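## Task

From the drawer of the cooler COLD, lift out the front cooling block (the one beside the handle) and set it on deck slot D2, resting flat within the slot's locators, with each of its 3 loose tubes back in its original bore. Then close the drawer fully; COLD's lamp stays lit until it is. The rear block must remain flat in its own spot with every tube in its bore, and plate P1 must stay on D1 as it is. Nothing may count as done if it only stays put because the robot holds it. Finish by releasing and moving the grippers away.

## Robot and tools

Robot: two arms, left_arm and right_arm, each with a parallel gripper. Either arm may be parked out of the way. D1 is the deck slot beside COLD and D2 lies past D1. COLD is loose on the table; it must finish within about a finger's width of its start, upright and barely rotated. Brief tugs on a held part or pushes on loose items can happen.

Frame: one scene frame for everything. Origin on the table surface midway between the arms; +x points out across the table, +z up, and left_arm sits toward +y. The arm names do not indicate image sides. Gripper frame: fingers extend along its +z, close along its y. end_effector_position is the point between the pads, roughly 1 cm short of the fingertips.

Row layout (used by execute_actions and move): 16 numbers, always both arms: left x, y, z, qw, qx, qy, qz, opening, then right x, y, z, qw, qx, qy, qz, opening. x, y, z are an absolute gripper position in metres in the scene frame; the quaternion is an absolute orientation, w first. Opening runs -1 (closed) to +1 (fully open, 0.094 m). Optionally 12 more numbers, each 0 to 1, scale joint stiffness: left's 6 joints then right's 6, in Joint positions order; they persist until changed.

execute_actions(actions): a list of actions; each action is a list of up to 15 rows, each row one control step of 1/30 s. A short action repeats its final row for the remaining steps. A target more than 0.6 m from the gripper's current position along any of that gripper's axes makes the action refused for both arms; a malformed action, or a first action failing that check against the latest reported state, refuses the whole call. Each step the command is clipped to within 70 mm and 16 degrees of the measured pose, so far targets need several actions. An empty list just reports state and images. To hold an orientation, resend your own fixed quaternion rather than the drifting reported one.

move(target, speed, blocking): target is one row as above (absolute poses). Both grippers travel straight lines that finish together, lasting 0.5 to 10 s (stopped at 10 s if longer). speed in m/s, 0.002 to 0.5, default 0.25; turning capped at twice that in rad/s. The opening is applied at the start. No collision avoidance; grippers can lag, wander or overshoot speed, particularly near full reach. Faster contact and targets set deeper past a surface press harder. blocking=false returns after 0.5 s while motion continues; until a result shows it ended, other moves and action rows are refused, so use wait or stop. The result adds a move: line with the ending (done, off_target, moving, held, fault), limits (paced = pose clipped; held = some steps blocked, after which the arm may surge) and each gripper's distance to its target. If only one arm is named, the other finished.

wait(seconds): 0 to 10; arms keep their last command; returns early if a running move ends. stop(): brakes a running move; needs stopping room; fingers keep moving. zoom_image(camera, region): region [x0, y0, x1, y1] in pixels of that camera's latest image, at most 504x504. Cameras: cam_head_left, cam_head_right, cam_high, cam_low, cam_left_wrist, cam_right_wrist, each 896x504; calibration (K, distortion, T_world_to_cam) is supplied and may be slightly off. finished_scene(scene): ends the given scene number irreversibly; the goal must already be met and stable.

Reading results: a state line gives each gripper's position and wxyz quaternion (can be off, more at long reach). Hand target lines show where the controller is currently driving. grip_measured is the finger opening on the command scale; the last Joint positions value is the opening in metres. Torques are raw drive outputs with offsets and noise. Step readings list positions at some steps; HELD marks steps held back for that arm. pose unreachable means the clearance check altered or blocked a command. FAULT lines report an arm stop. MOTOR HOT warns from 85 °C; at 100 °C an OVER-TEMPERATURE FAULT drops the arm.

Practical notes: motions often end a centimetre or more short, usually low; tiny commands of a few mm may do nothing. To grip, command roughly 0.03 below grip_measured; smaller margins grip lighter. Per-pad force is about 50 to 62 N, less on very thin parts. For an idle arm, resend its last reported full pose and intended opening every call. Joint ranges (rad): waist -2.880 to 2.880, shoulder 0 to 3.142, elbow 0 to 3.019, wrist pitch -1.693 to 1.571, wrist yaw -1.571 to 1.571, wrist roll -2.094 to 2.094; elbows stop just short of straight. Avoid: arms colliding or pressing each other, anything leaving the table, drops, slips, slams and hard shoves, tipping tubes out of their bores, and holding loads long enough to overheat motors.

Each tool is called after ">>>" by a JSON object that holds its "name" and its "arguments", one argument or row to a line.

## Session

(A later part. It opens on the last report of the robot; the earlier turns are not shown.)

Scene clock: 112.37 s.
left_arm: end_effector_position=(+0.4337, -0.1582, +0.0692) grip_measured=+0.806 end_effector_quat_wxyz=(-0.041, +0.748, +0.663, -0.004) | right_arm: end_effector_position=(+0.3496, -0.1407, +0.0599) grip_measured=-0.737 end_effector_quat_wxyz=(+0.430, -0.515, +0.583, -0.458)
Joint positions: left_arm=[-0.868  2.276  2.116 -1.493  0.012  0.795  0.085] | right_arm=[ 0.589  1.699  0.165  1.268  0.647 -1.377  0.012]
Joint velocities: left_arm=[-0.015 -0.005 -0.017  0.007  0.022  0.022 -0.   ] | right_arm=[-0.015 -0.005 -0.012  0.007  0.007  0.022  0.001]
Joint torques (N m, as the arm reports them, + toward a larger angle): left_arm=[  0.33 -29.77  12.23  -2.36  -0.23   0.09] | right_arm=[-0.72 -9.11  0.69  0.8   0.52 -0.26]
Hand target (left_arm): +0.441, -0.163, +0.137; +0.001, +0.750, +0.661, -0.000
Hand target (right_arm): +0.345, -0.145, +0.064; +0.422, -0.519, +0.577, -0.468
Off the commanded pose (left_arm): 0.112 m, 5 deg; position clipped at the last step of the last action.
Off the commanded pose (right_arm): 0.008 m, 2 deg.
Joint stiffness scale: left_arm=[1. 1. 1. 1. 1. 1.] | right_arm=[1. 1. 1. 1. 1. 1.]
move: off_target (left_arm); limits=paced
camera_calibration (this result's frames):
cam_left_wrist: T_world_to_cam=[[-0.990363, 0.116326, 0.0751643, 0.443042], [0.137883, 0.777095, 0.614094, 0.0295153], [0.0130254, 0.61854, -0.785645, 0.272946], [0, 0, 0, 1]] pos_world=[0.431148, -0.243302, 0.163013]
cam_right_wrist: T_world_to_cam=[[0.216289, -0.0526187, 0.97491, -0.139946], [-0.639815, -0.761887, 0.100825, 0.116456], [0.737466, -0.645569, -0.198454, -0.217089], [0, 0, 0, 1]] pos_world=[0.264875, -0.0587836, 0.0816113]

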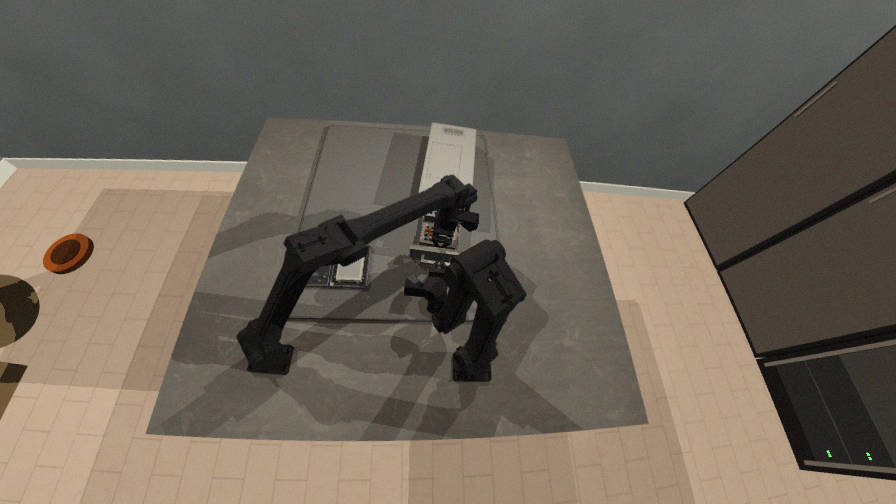

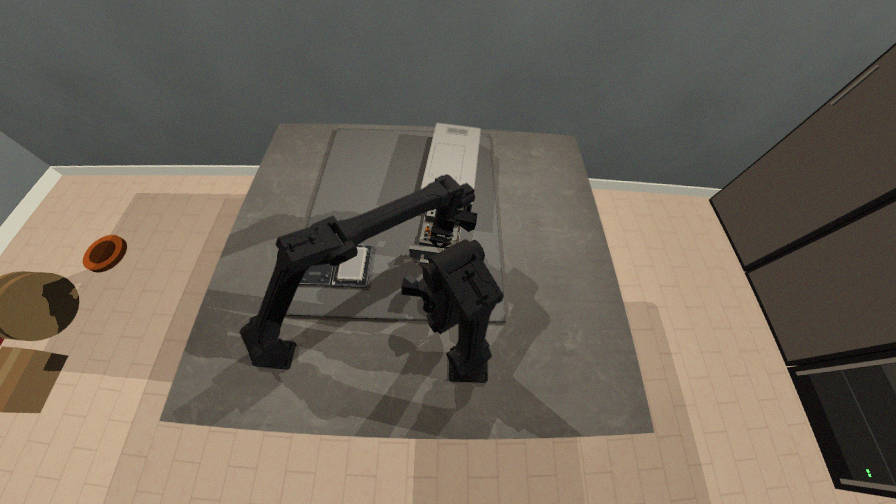

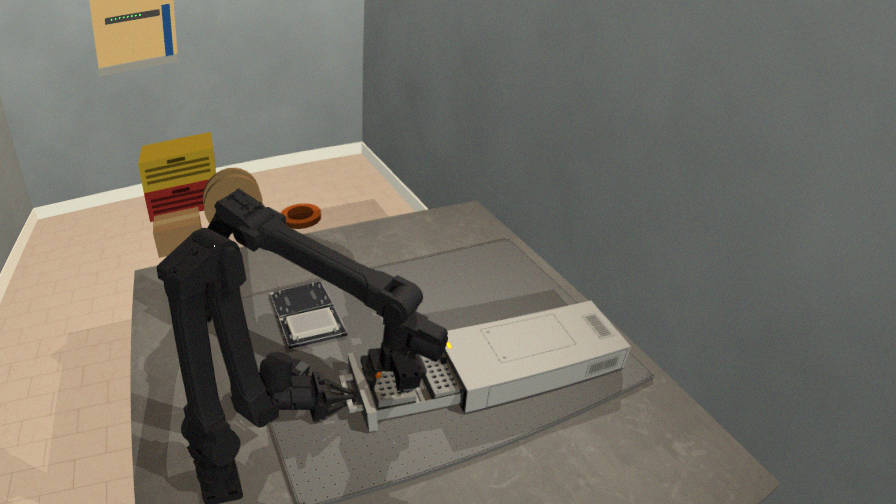

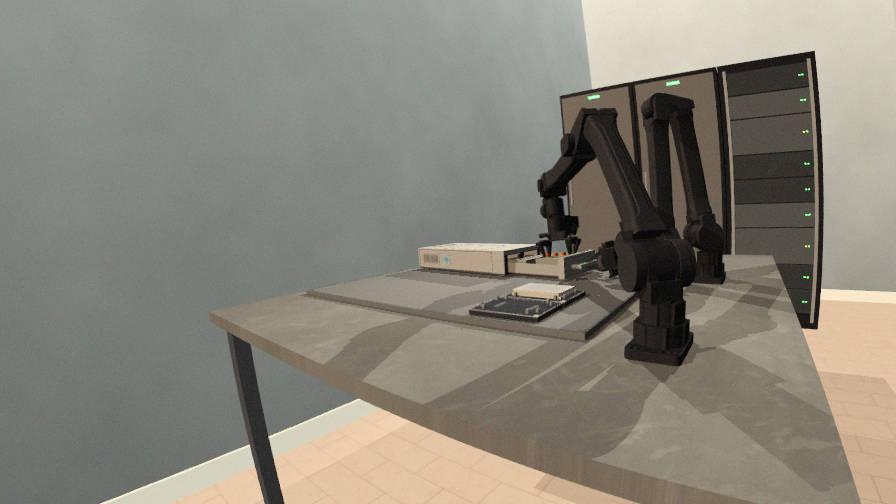

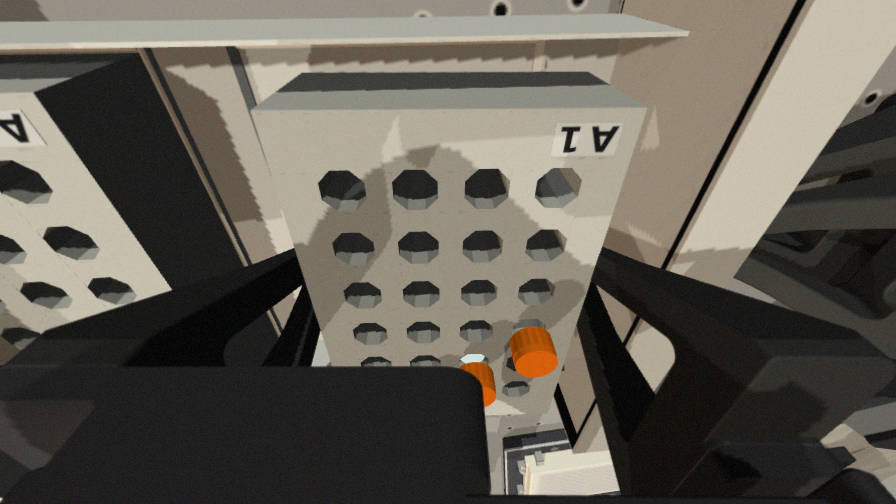

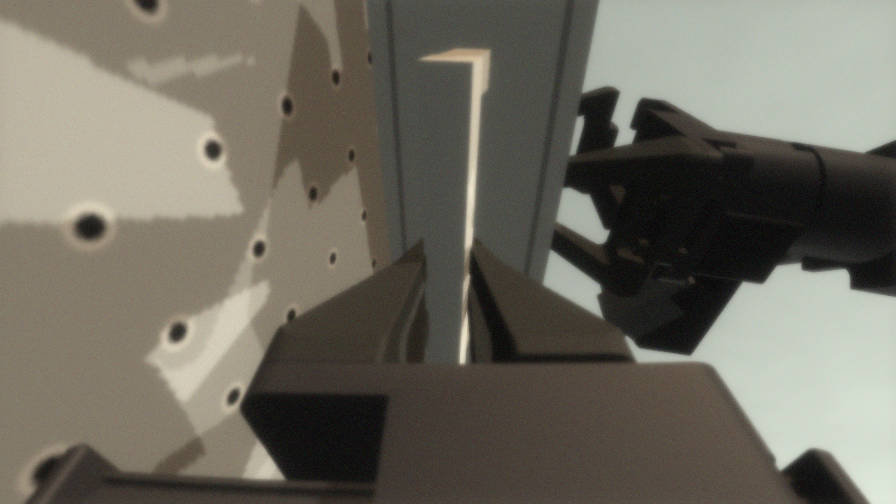

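Too heavy at this reach. Put it back and release.

>>> {"name": "move", "arguments": {
  "target": [0.45,-0.172,0.052,0,0.75,0.661,0,0.5,0.345,-0.145,0.064,-0.422,0.52,-0.577,0.468,-1],
  "speed": 0.04
}}

>>> {"name": "move", "arguments": {
  "target": [0.45,-0.172,0.052,0,0.75,0.661,0,1,0.345,-0.145,0.064,-0.422,0.52,-0.577,0.468,0]
}}

>>> {"name": "move", "arguments": {
  "target": [0.45,-0.165,0.17,0,0.75,0.661,0,1,0.30,-0.14,0.066,-0.422,0.52,-0.577,0.468,0],
  "speed": 0.1
}}

Scene clock: 116.60 s.
left_arm: end_effector_position=(+0.4386, -0.1645, +0.0611) grip_measured=+0.806 end_effector_quat_wxyz=(-0.022, +0.751, +0.660, -0.006) | right_arm: end_effector_position=(+0.3496, -0.1406, +0.0598) grip_measured=-0.737 end_effector_quat_wxyz=(+0.430, -0.515, +0.583, -0.458)
Joint positions: left_arm=[-0.868  2.276  2.097 -1.436  0.013  0.803  0.085] | right_arm=[ 0.589  1.699  0.165  1.267  0.646 -1.377  0.012]
Joint velocities: left_arm=[-0.005 -0.005  0.017 -0.022 -0.007 -0.022  0.001] | right_arm=[-0.005  0.005 -0.012 -0.012 -0.037 -0.051  0.   ]
Joint torques (N m, as the arm reports them, + toward a larger angle): left_arm=[  0.42 -23.27   7.36   2.52  -0.22   0.02] | right_arm=[-0.73 -9.14  0.67  0.8   0.54 -0.27]
Hand target (left_arm): +0.450, -0.172, +0.053; -0.000, +0.750, +0.662, -0.001
Hand target (right_arm): +0.345, -0.145, +0.064; +0.422, -0.520, +0.577, -0.468
Off the commanded pose (left_arm): 0.016 m, 3 deg.
Off the commanded pose (right_arm): 0.008 m, 2 deg.
Joint stiffness scale: left_arm=[1. 1. 1. 1. 1. 1.] | right_arm=[1. 1. 1. 1. 1. 1.]
move: off_target (left_arm)
camera_calibration (this result's frames):
cam_left_wrist: T_world_to_cam=[[-0.99083, 0.125689, 0.0495884, 0.452486], [0.130459, 0.794381, 0.593245, 0.0461838], [0.0351723, 0.594274, -0.803493, 0.257791], [0, 0, 0, 1]] pos_world=[0.433245, -0.246759, 0.157297]
cam_right_wrist: T_world_to_cam=[[0.216709, -0.0528029, 0.974807, -0.140008], [-0.639275, -0.76234, 0.100823, 0.116297], [0.737811, -0.645019, -0.198961, -0.217038], [0, 0, 0, 1]] pos_world=[0.264819, -0.0587288, 0.0815736]

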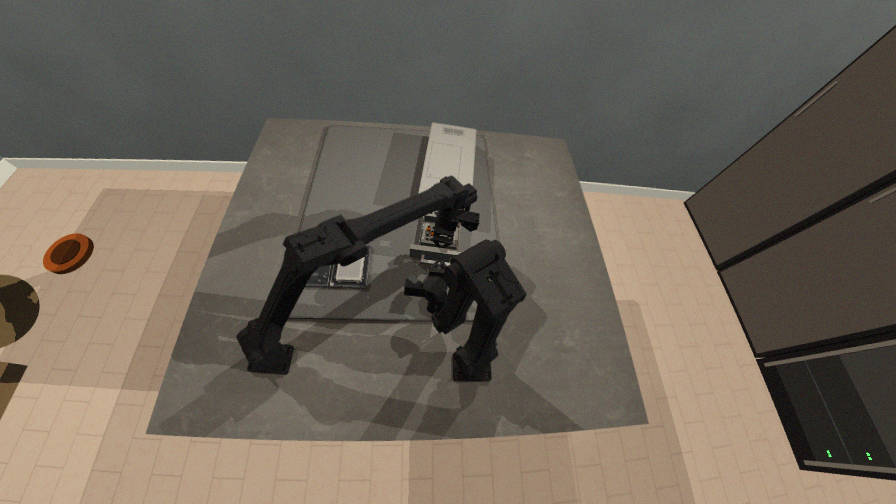

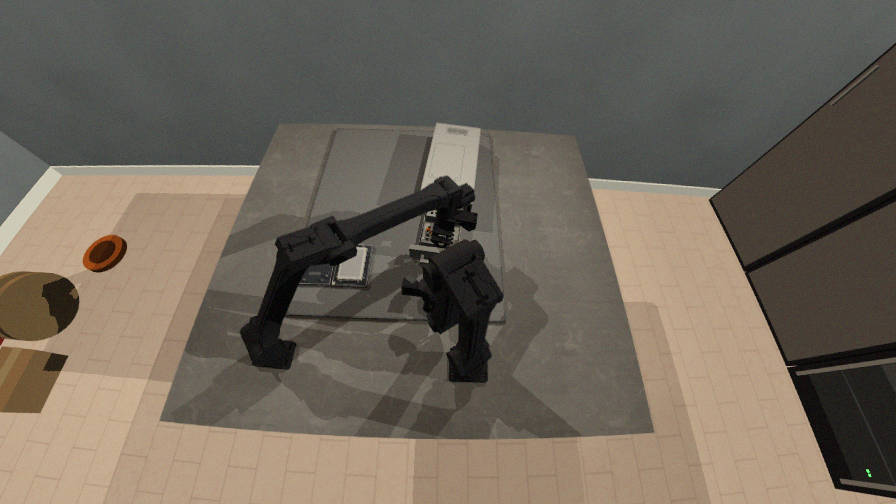

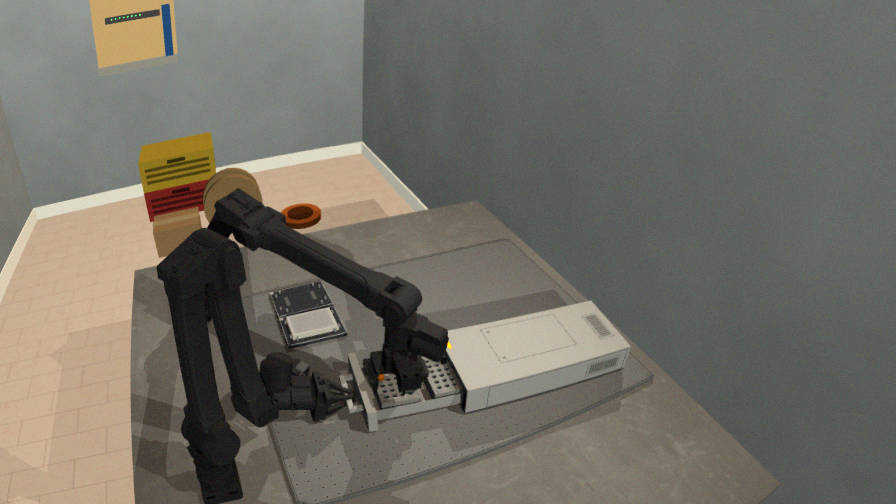

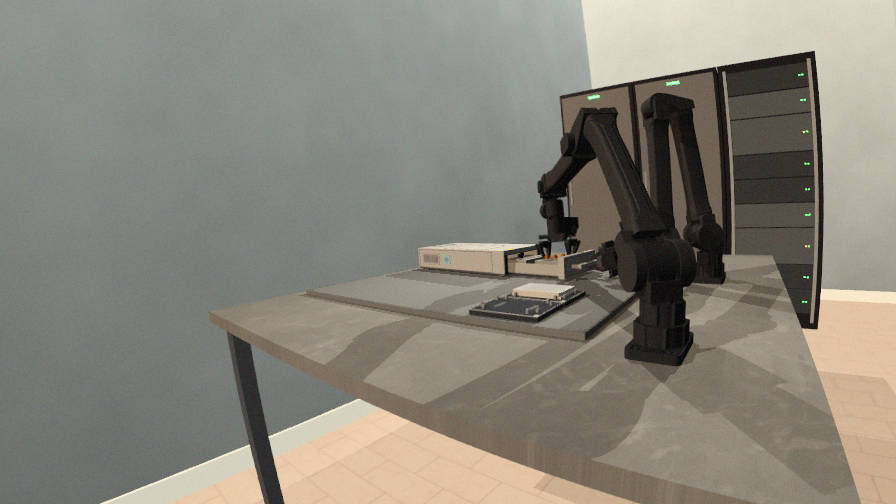

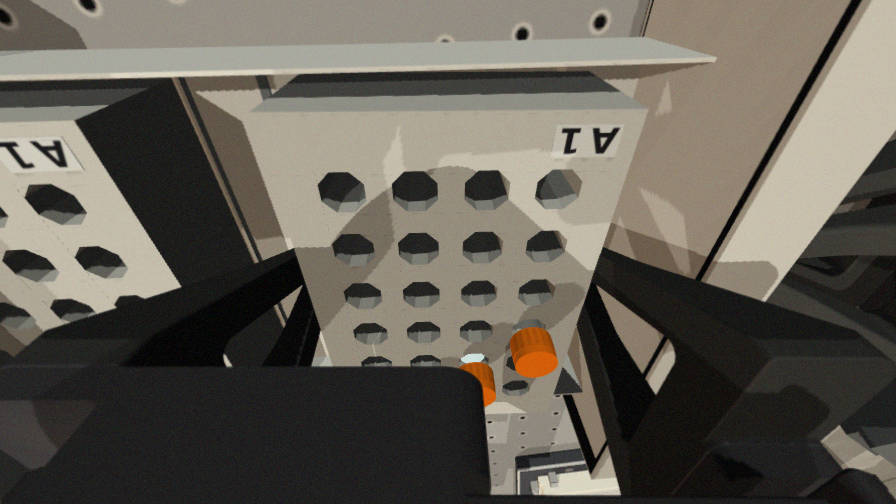

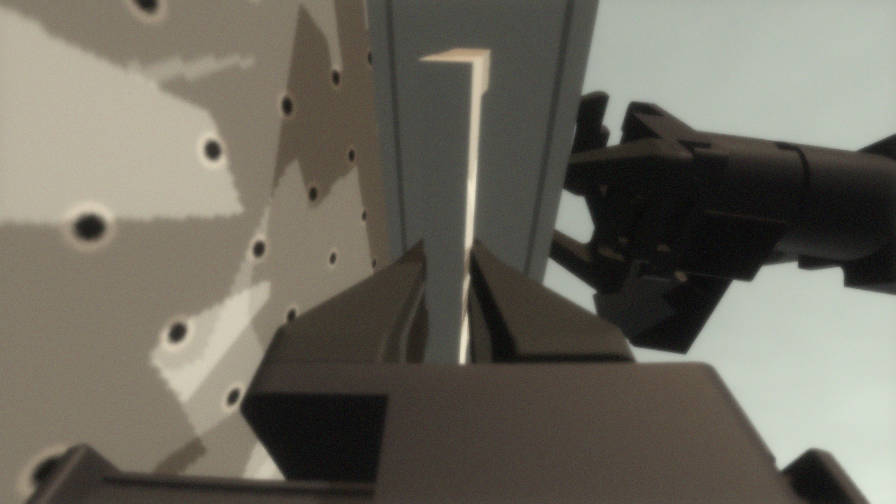

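Scene clock: 117.30 s.
left_arm: end_effector_position=(+0.4434, -0.1687, +0.0605) grip_measured=+1.000 end_effector_quat_wxyz=(-0.009, +0.751, +0.660, -0.003) | right_arm: end_effector_position=(+0.3475, -0.1434, +0.0652) grip_measured=-0.003 end_effector_quat_wxyz=(+0.430, -0.512, +0.581, -0.464)
Joint positions: left_arm=[-0.868  2.276  2.095 -1.408  0.007  0.803  0.094] | right_arm=[ 0.589  1.678  0.156  1.267  0.655 -1.389  0.047]
Joint velocities: left_arm=[-0.024 -0.015  0.002  0.017 -0.037  0.066 -0.001] | right_arm=[ 0.015 -0.005 -0.007 -0.002  0.022 -0.007 -0.001]
Joint torques (N m, as the arm reports them, + toward a larger angle): left_arm=[  0.19 -22.93   7.47   1.38   0.     0.02] | right_arm=[-0.71 -7.14  1.51  0.73  0.24 -0.13]
Hand target (left_arm): +0.450, -0.172, +0.052; -0.000, +0.750, +0.661, -0.000
Hand target (right_arm): +0.345, -0.145, +0.064; +0.422, -0.520, +0.577, -0.468
Off the commanded pose (left_arm): 0.011 m, 1 deg.
Off the commanded pose (right_arm): 0.003 m, 1 deg.
Joint stiffness scale: left_arm=[1. 1. 1. 1. 1. 1.] | right_arm=[1. 1. 1. 1. 1. 1.]
move: off_target (left_arm)
camera_calibration (this result's frames):
cam_left_wrist: T_world_to_cam=[[-0.99157, 0.126894, 0.0262084, 0.459746], [0.118296, 0.804034, 0.582697, 0.0568922], [0.0528682, 0.580885, -0.812267, 0.25013], [0, 0, 0, 1]] pos_world=[0.435916, -0.249379, 0.157972]
cam_right_wrist: T_world_to_cam=[[0.205964, -0.047615, 0.9774, -0.140652], [-0.644943, -0.757793, 0.0989899, 0.115046], [0.735953, -0.650756, -0.186787, -0.217177], [0, 0, 0, 1]] pos_world=[0.263, -0.0608448, 0.0855192]

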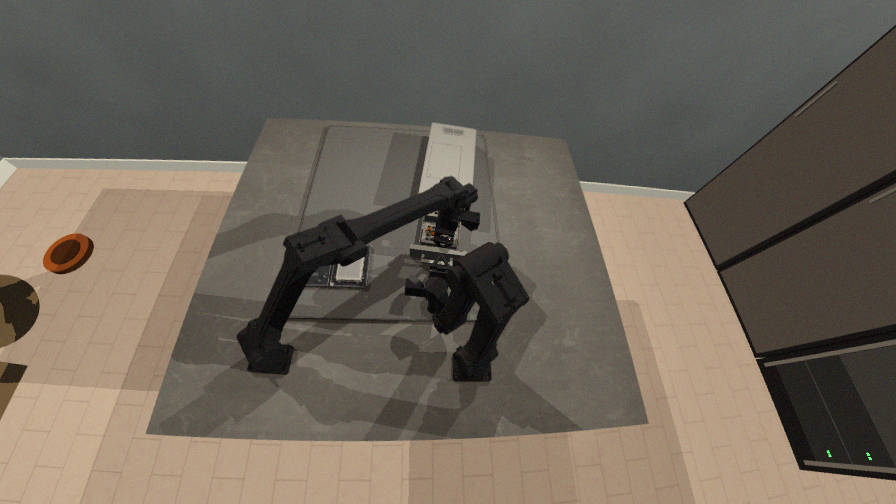

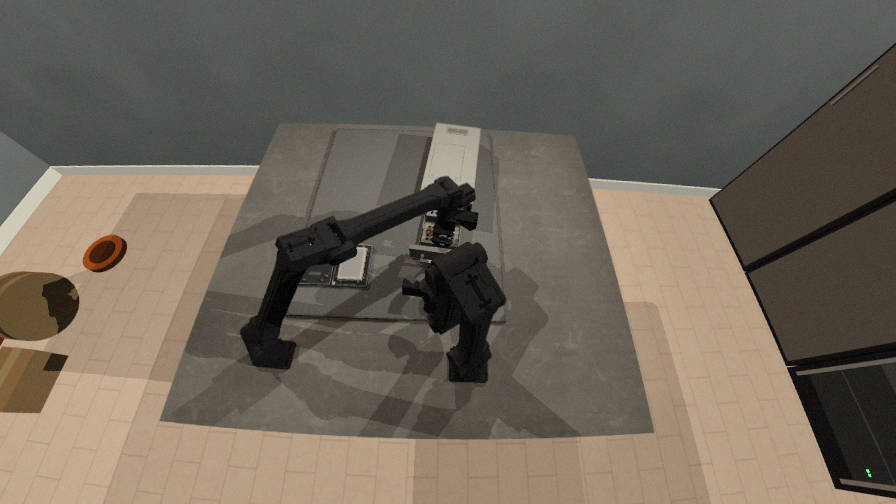

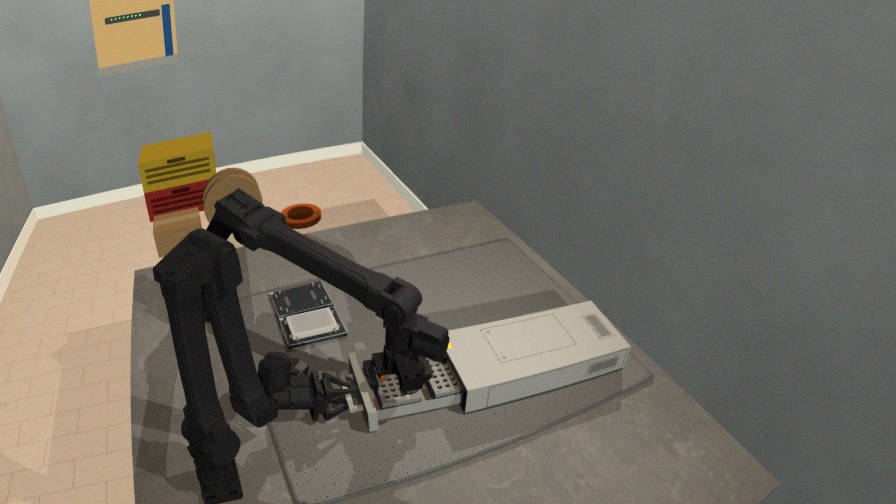

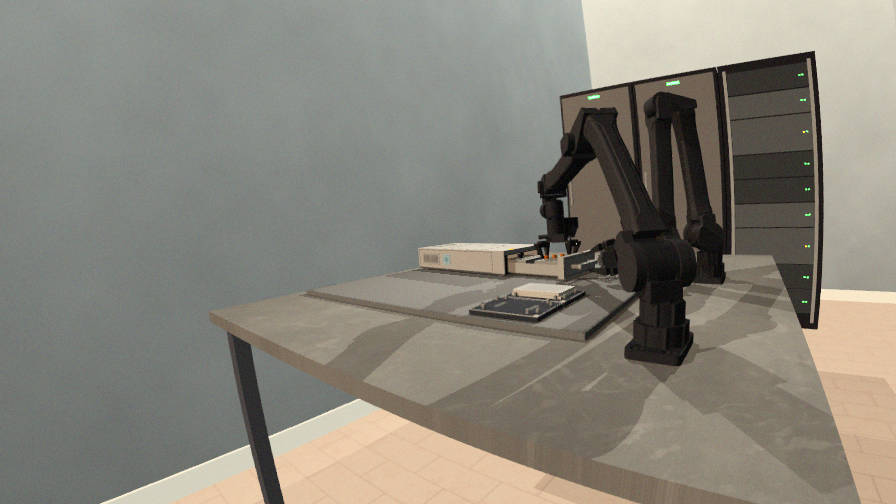

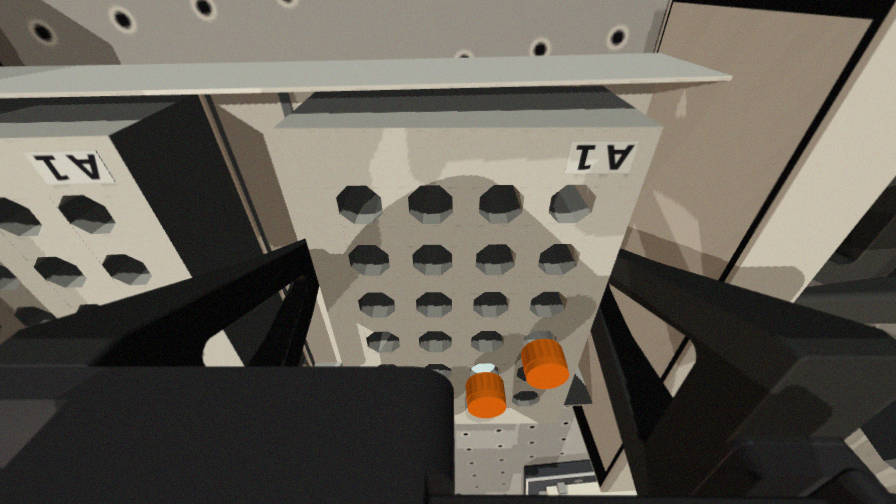

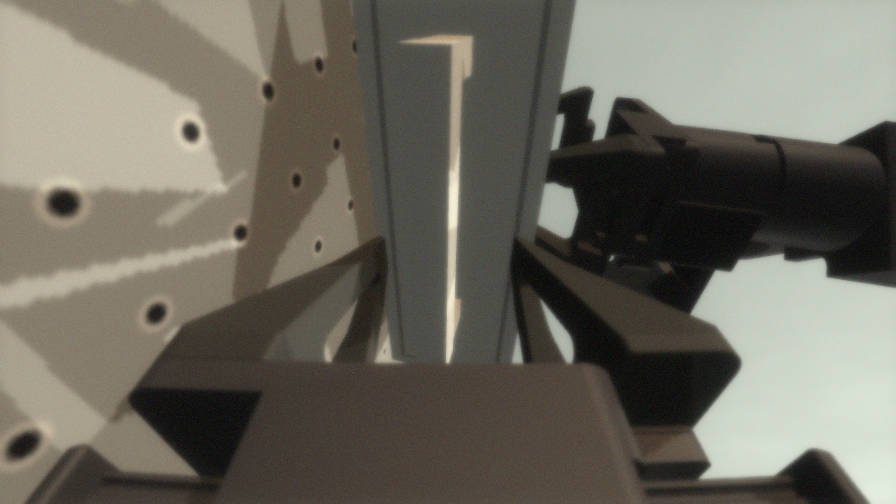

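Scene clock: 118.80 s.
left_arm: end_effector_position=(+0.4403, -0.1638, +0.1528) grip_measured=+1.000 end_effector_quat_wxyz=(-0.014, +0.751, +0.660, -0.001) | right_arm: end_effector_position=(+0.3033, -0.1418, +0.0663) grip_measured=-0.003 end_effector_quat_wxyz=(+0.420, -0.517, +0.577, -0.473)
Joint positions: left_arm=[-0.868  2.238  2.271 -1.631  0.003  0.803  0.094] | right_arm=[ 0.733  1.632  0.07   1.267  0.807 -1.358  0.047]
Joint velocities: left_arm=[-0.015 -0.015 -0.017 -0.022  0.007 -0.007 -0.   ] | right_arm=[ 0.005 -0.015 -0.007  0.002 -0.022 -0.007 -0.001]
Joint torques (N m, as the arm reports them, + toward a larger angle): left_arm=[  0.92 -24.01  10.57  -0.68   0.11   0.09] | right_arm=[ 0.26 -5.7   1.13  0.46  0.28  0.22]
Hand target (left_arm): +0.449, -0.164, +0.170; +0.001, +0.750, +0.661, +0.000
Hand target (right_arm): +0.299, -0.139, +0.065; +0.422, -0.520, +0.578, -0.466
Off the commanded pose (left_arm): 0.020 m, 2 deg.
Off the commanded pose (right_arm): 0.004 m, 1 deg.
Joint stiffness scale: left_arm=[1. 1. 1. 1. 1. 1.] | right_arm=[1. 1. 1. 1. 1. 1.]
move: off_target (left_arm)
camera_calibration (this result's frames):
cam_left_wrist: T_world_to_cam=[[-0.991475, 0.126701, 0.0303983, 0.452911], [0.120106, 0.798257, 0.590221, -0.00340077], [0.0505161, 0.58884, -0.806669, 0.323902], [0, 0, 0, 1]] pos_world=[0.433096, -0.245396, 0.249521]
cam_right_wrist: T_world_to_cam=[[0.209397, -0.0225547, 0.977571, -0.130101], [-0.650566, -0.749577, 0.122057, 0.0889963], [0.730012, -0.661533, -0.171632, -0.184135], [0, 0, 0, 1]] pos_world=[0.219561, -0.0580362, 0.0847166]

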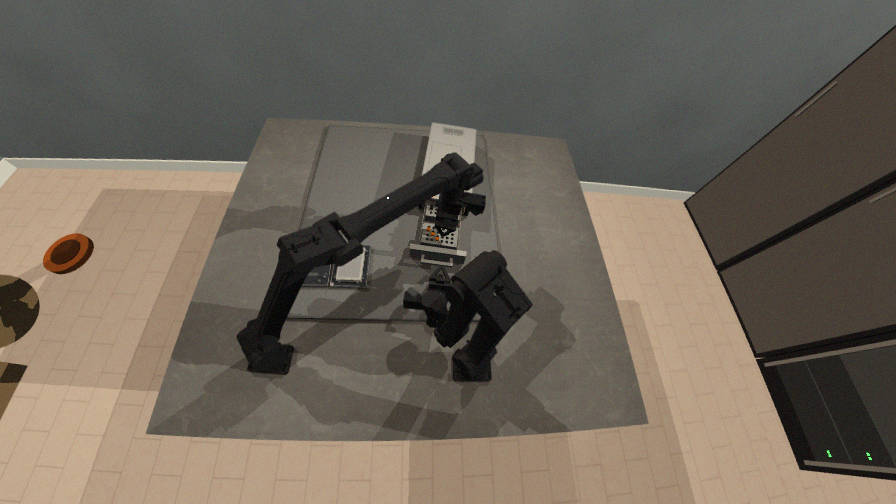

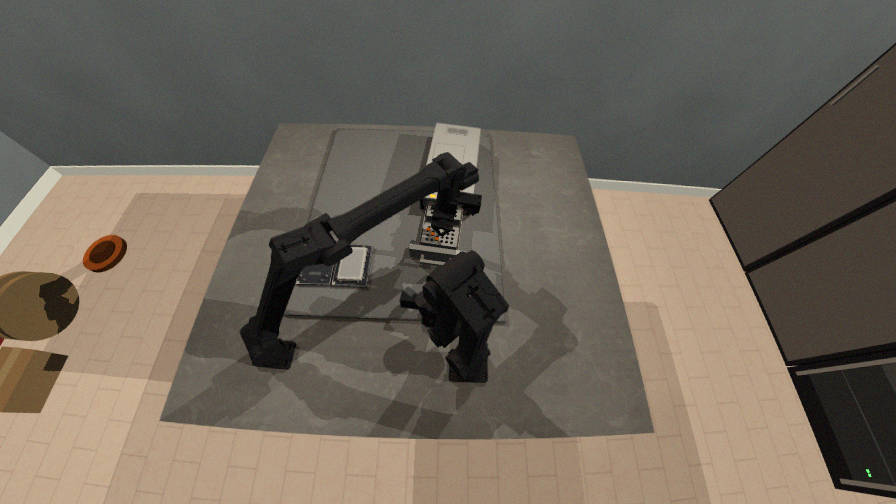

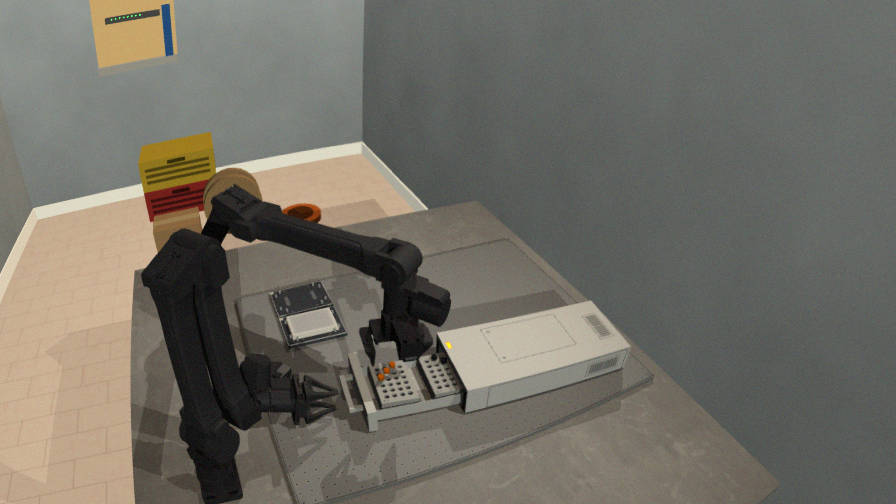

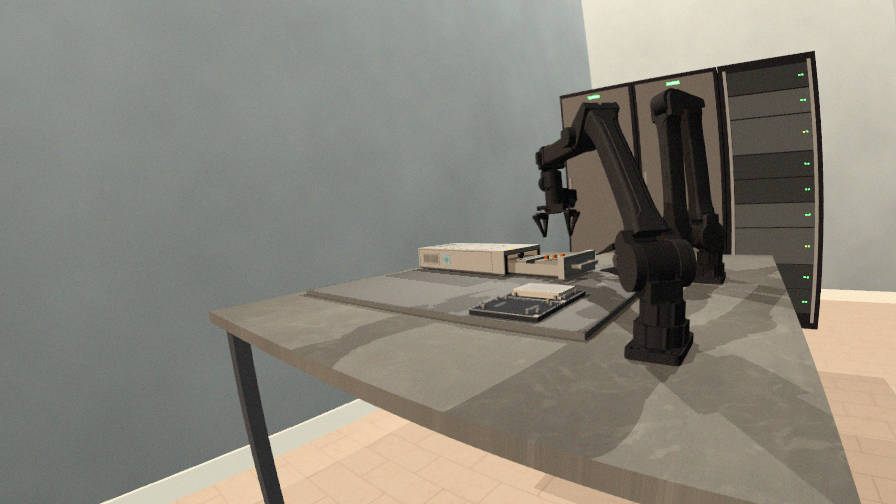

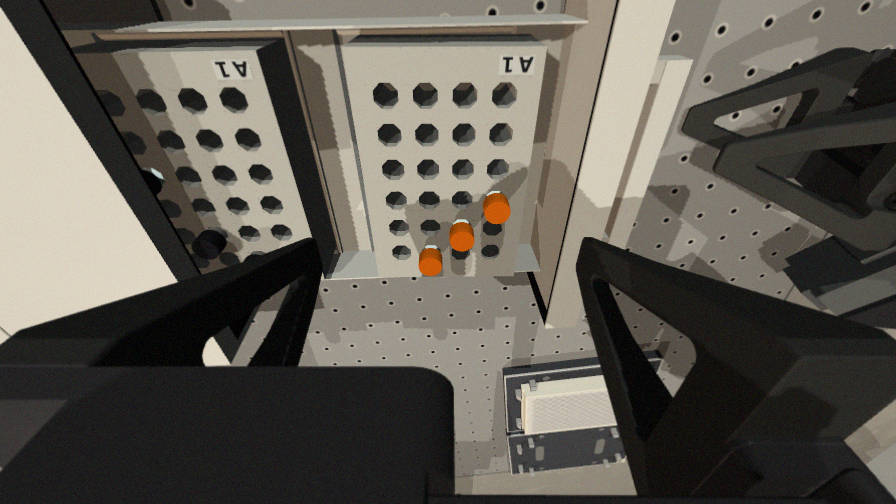

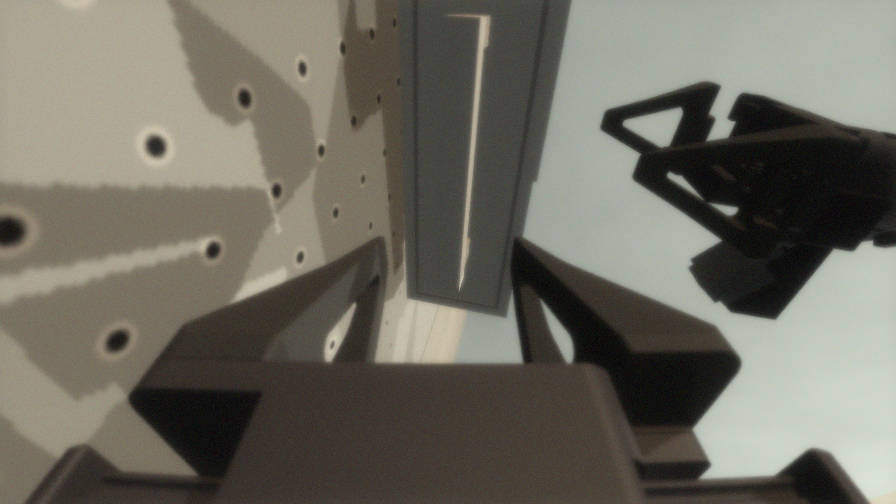

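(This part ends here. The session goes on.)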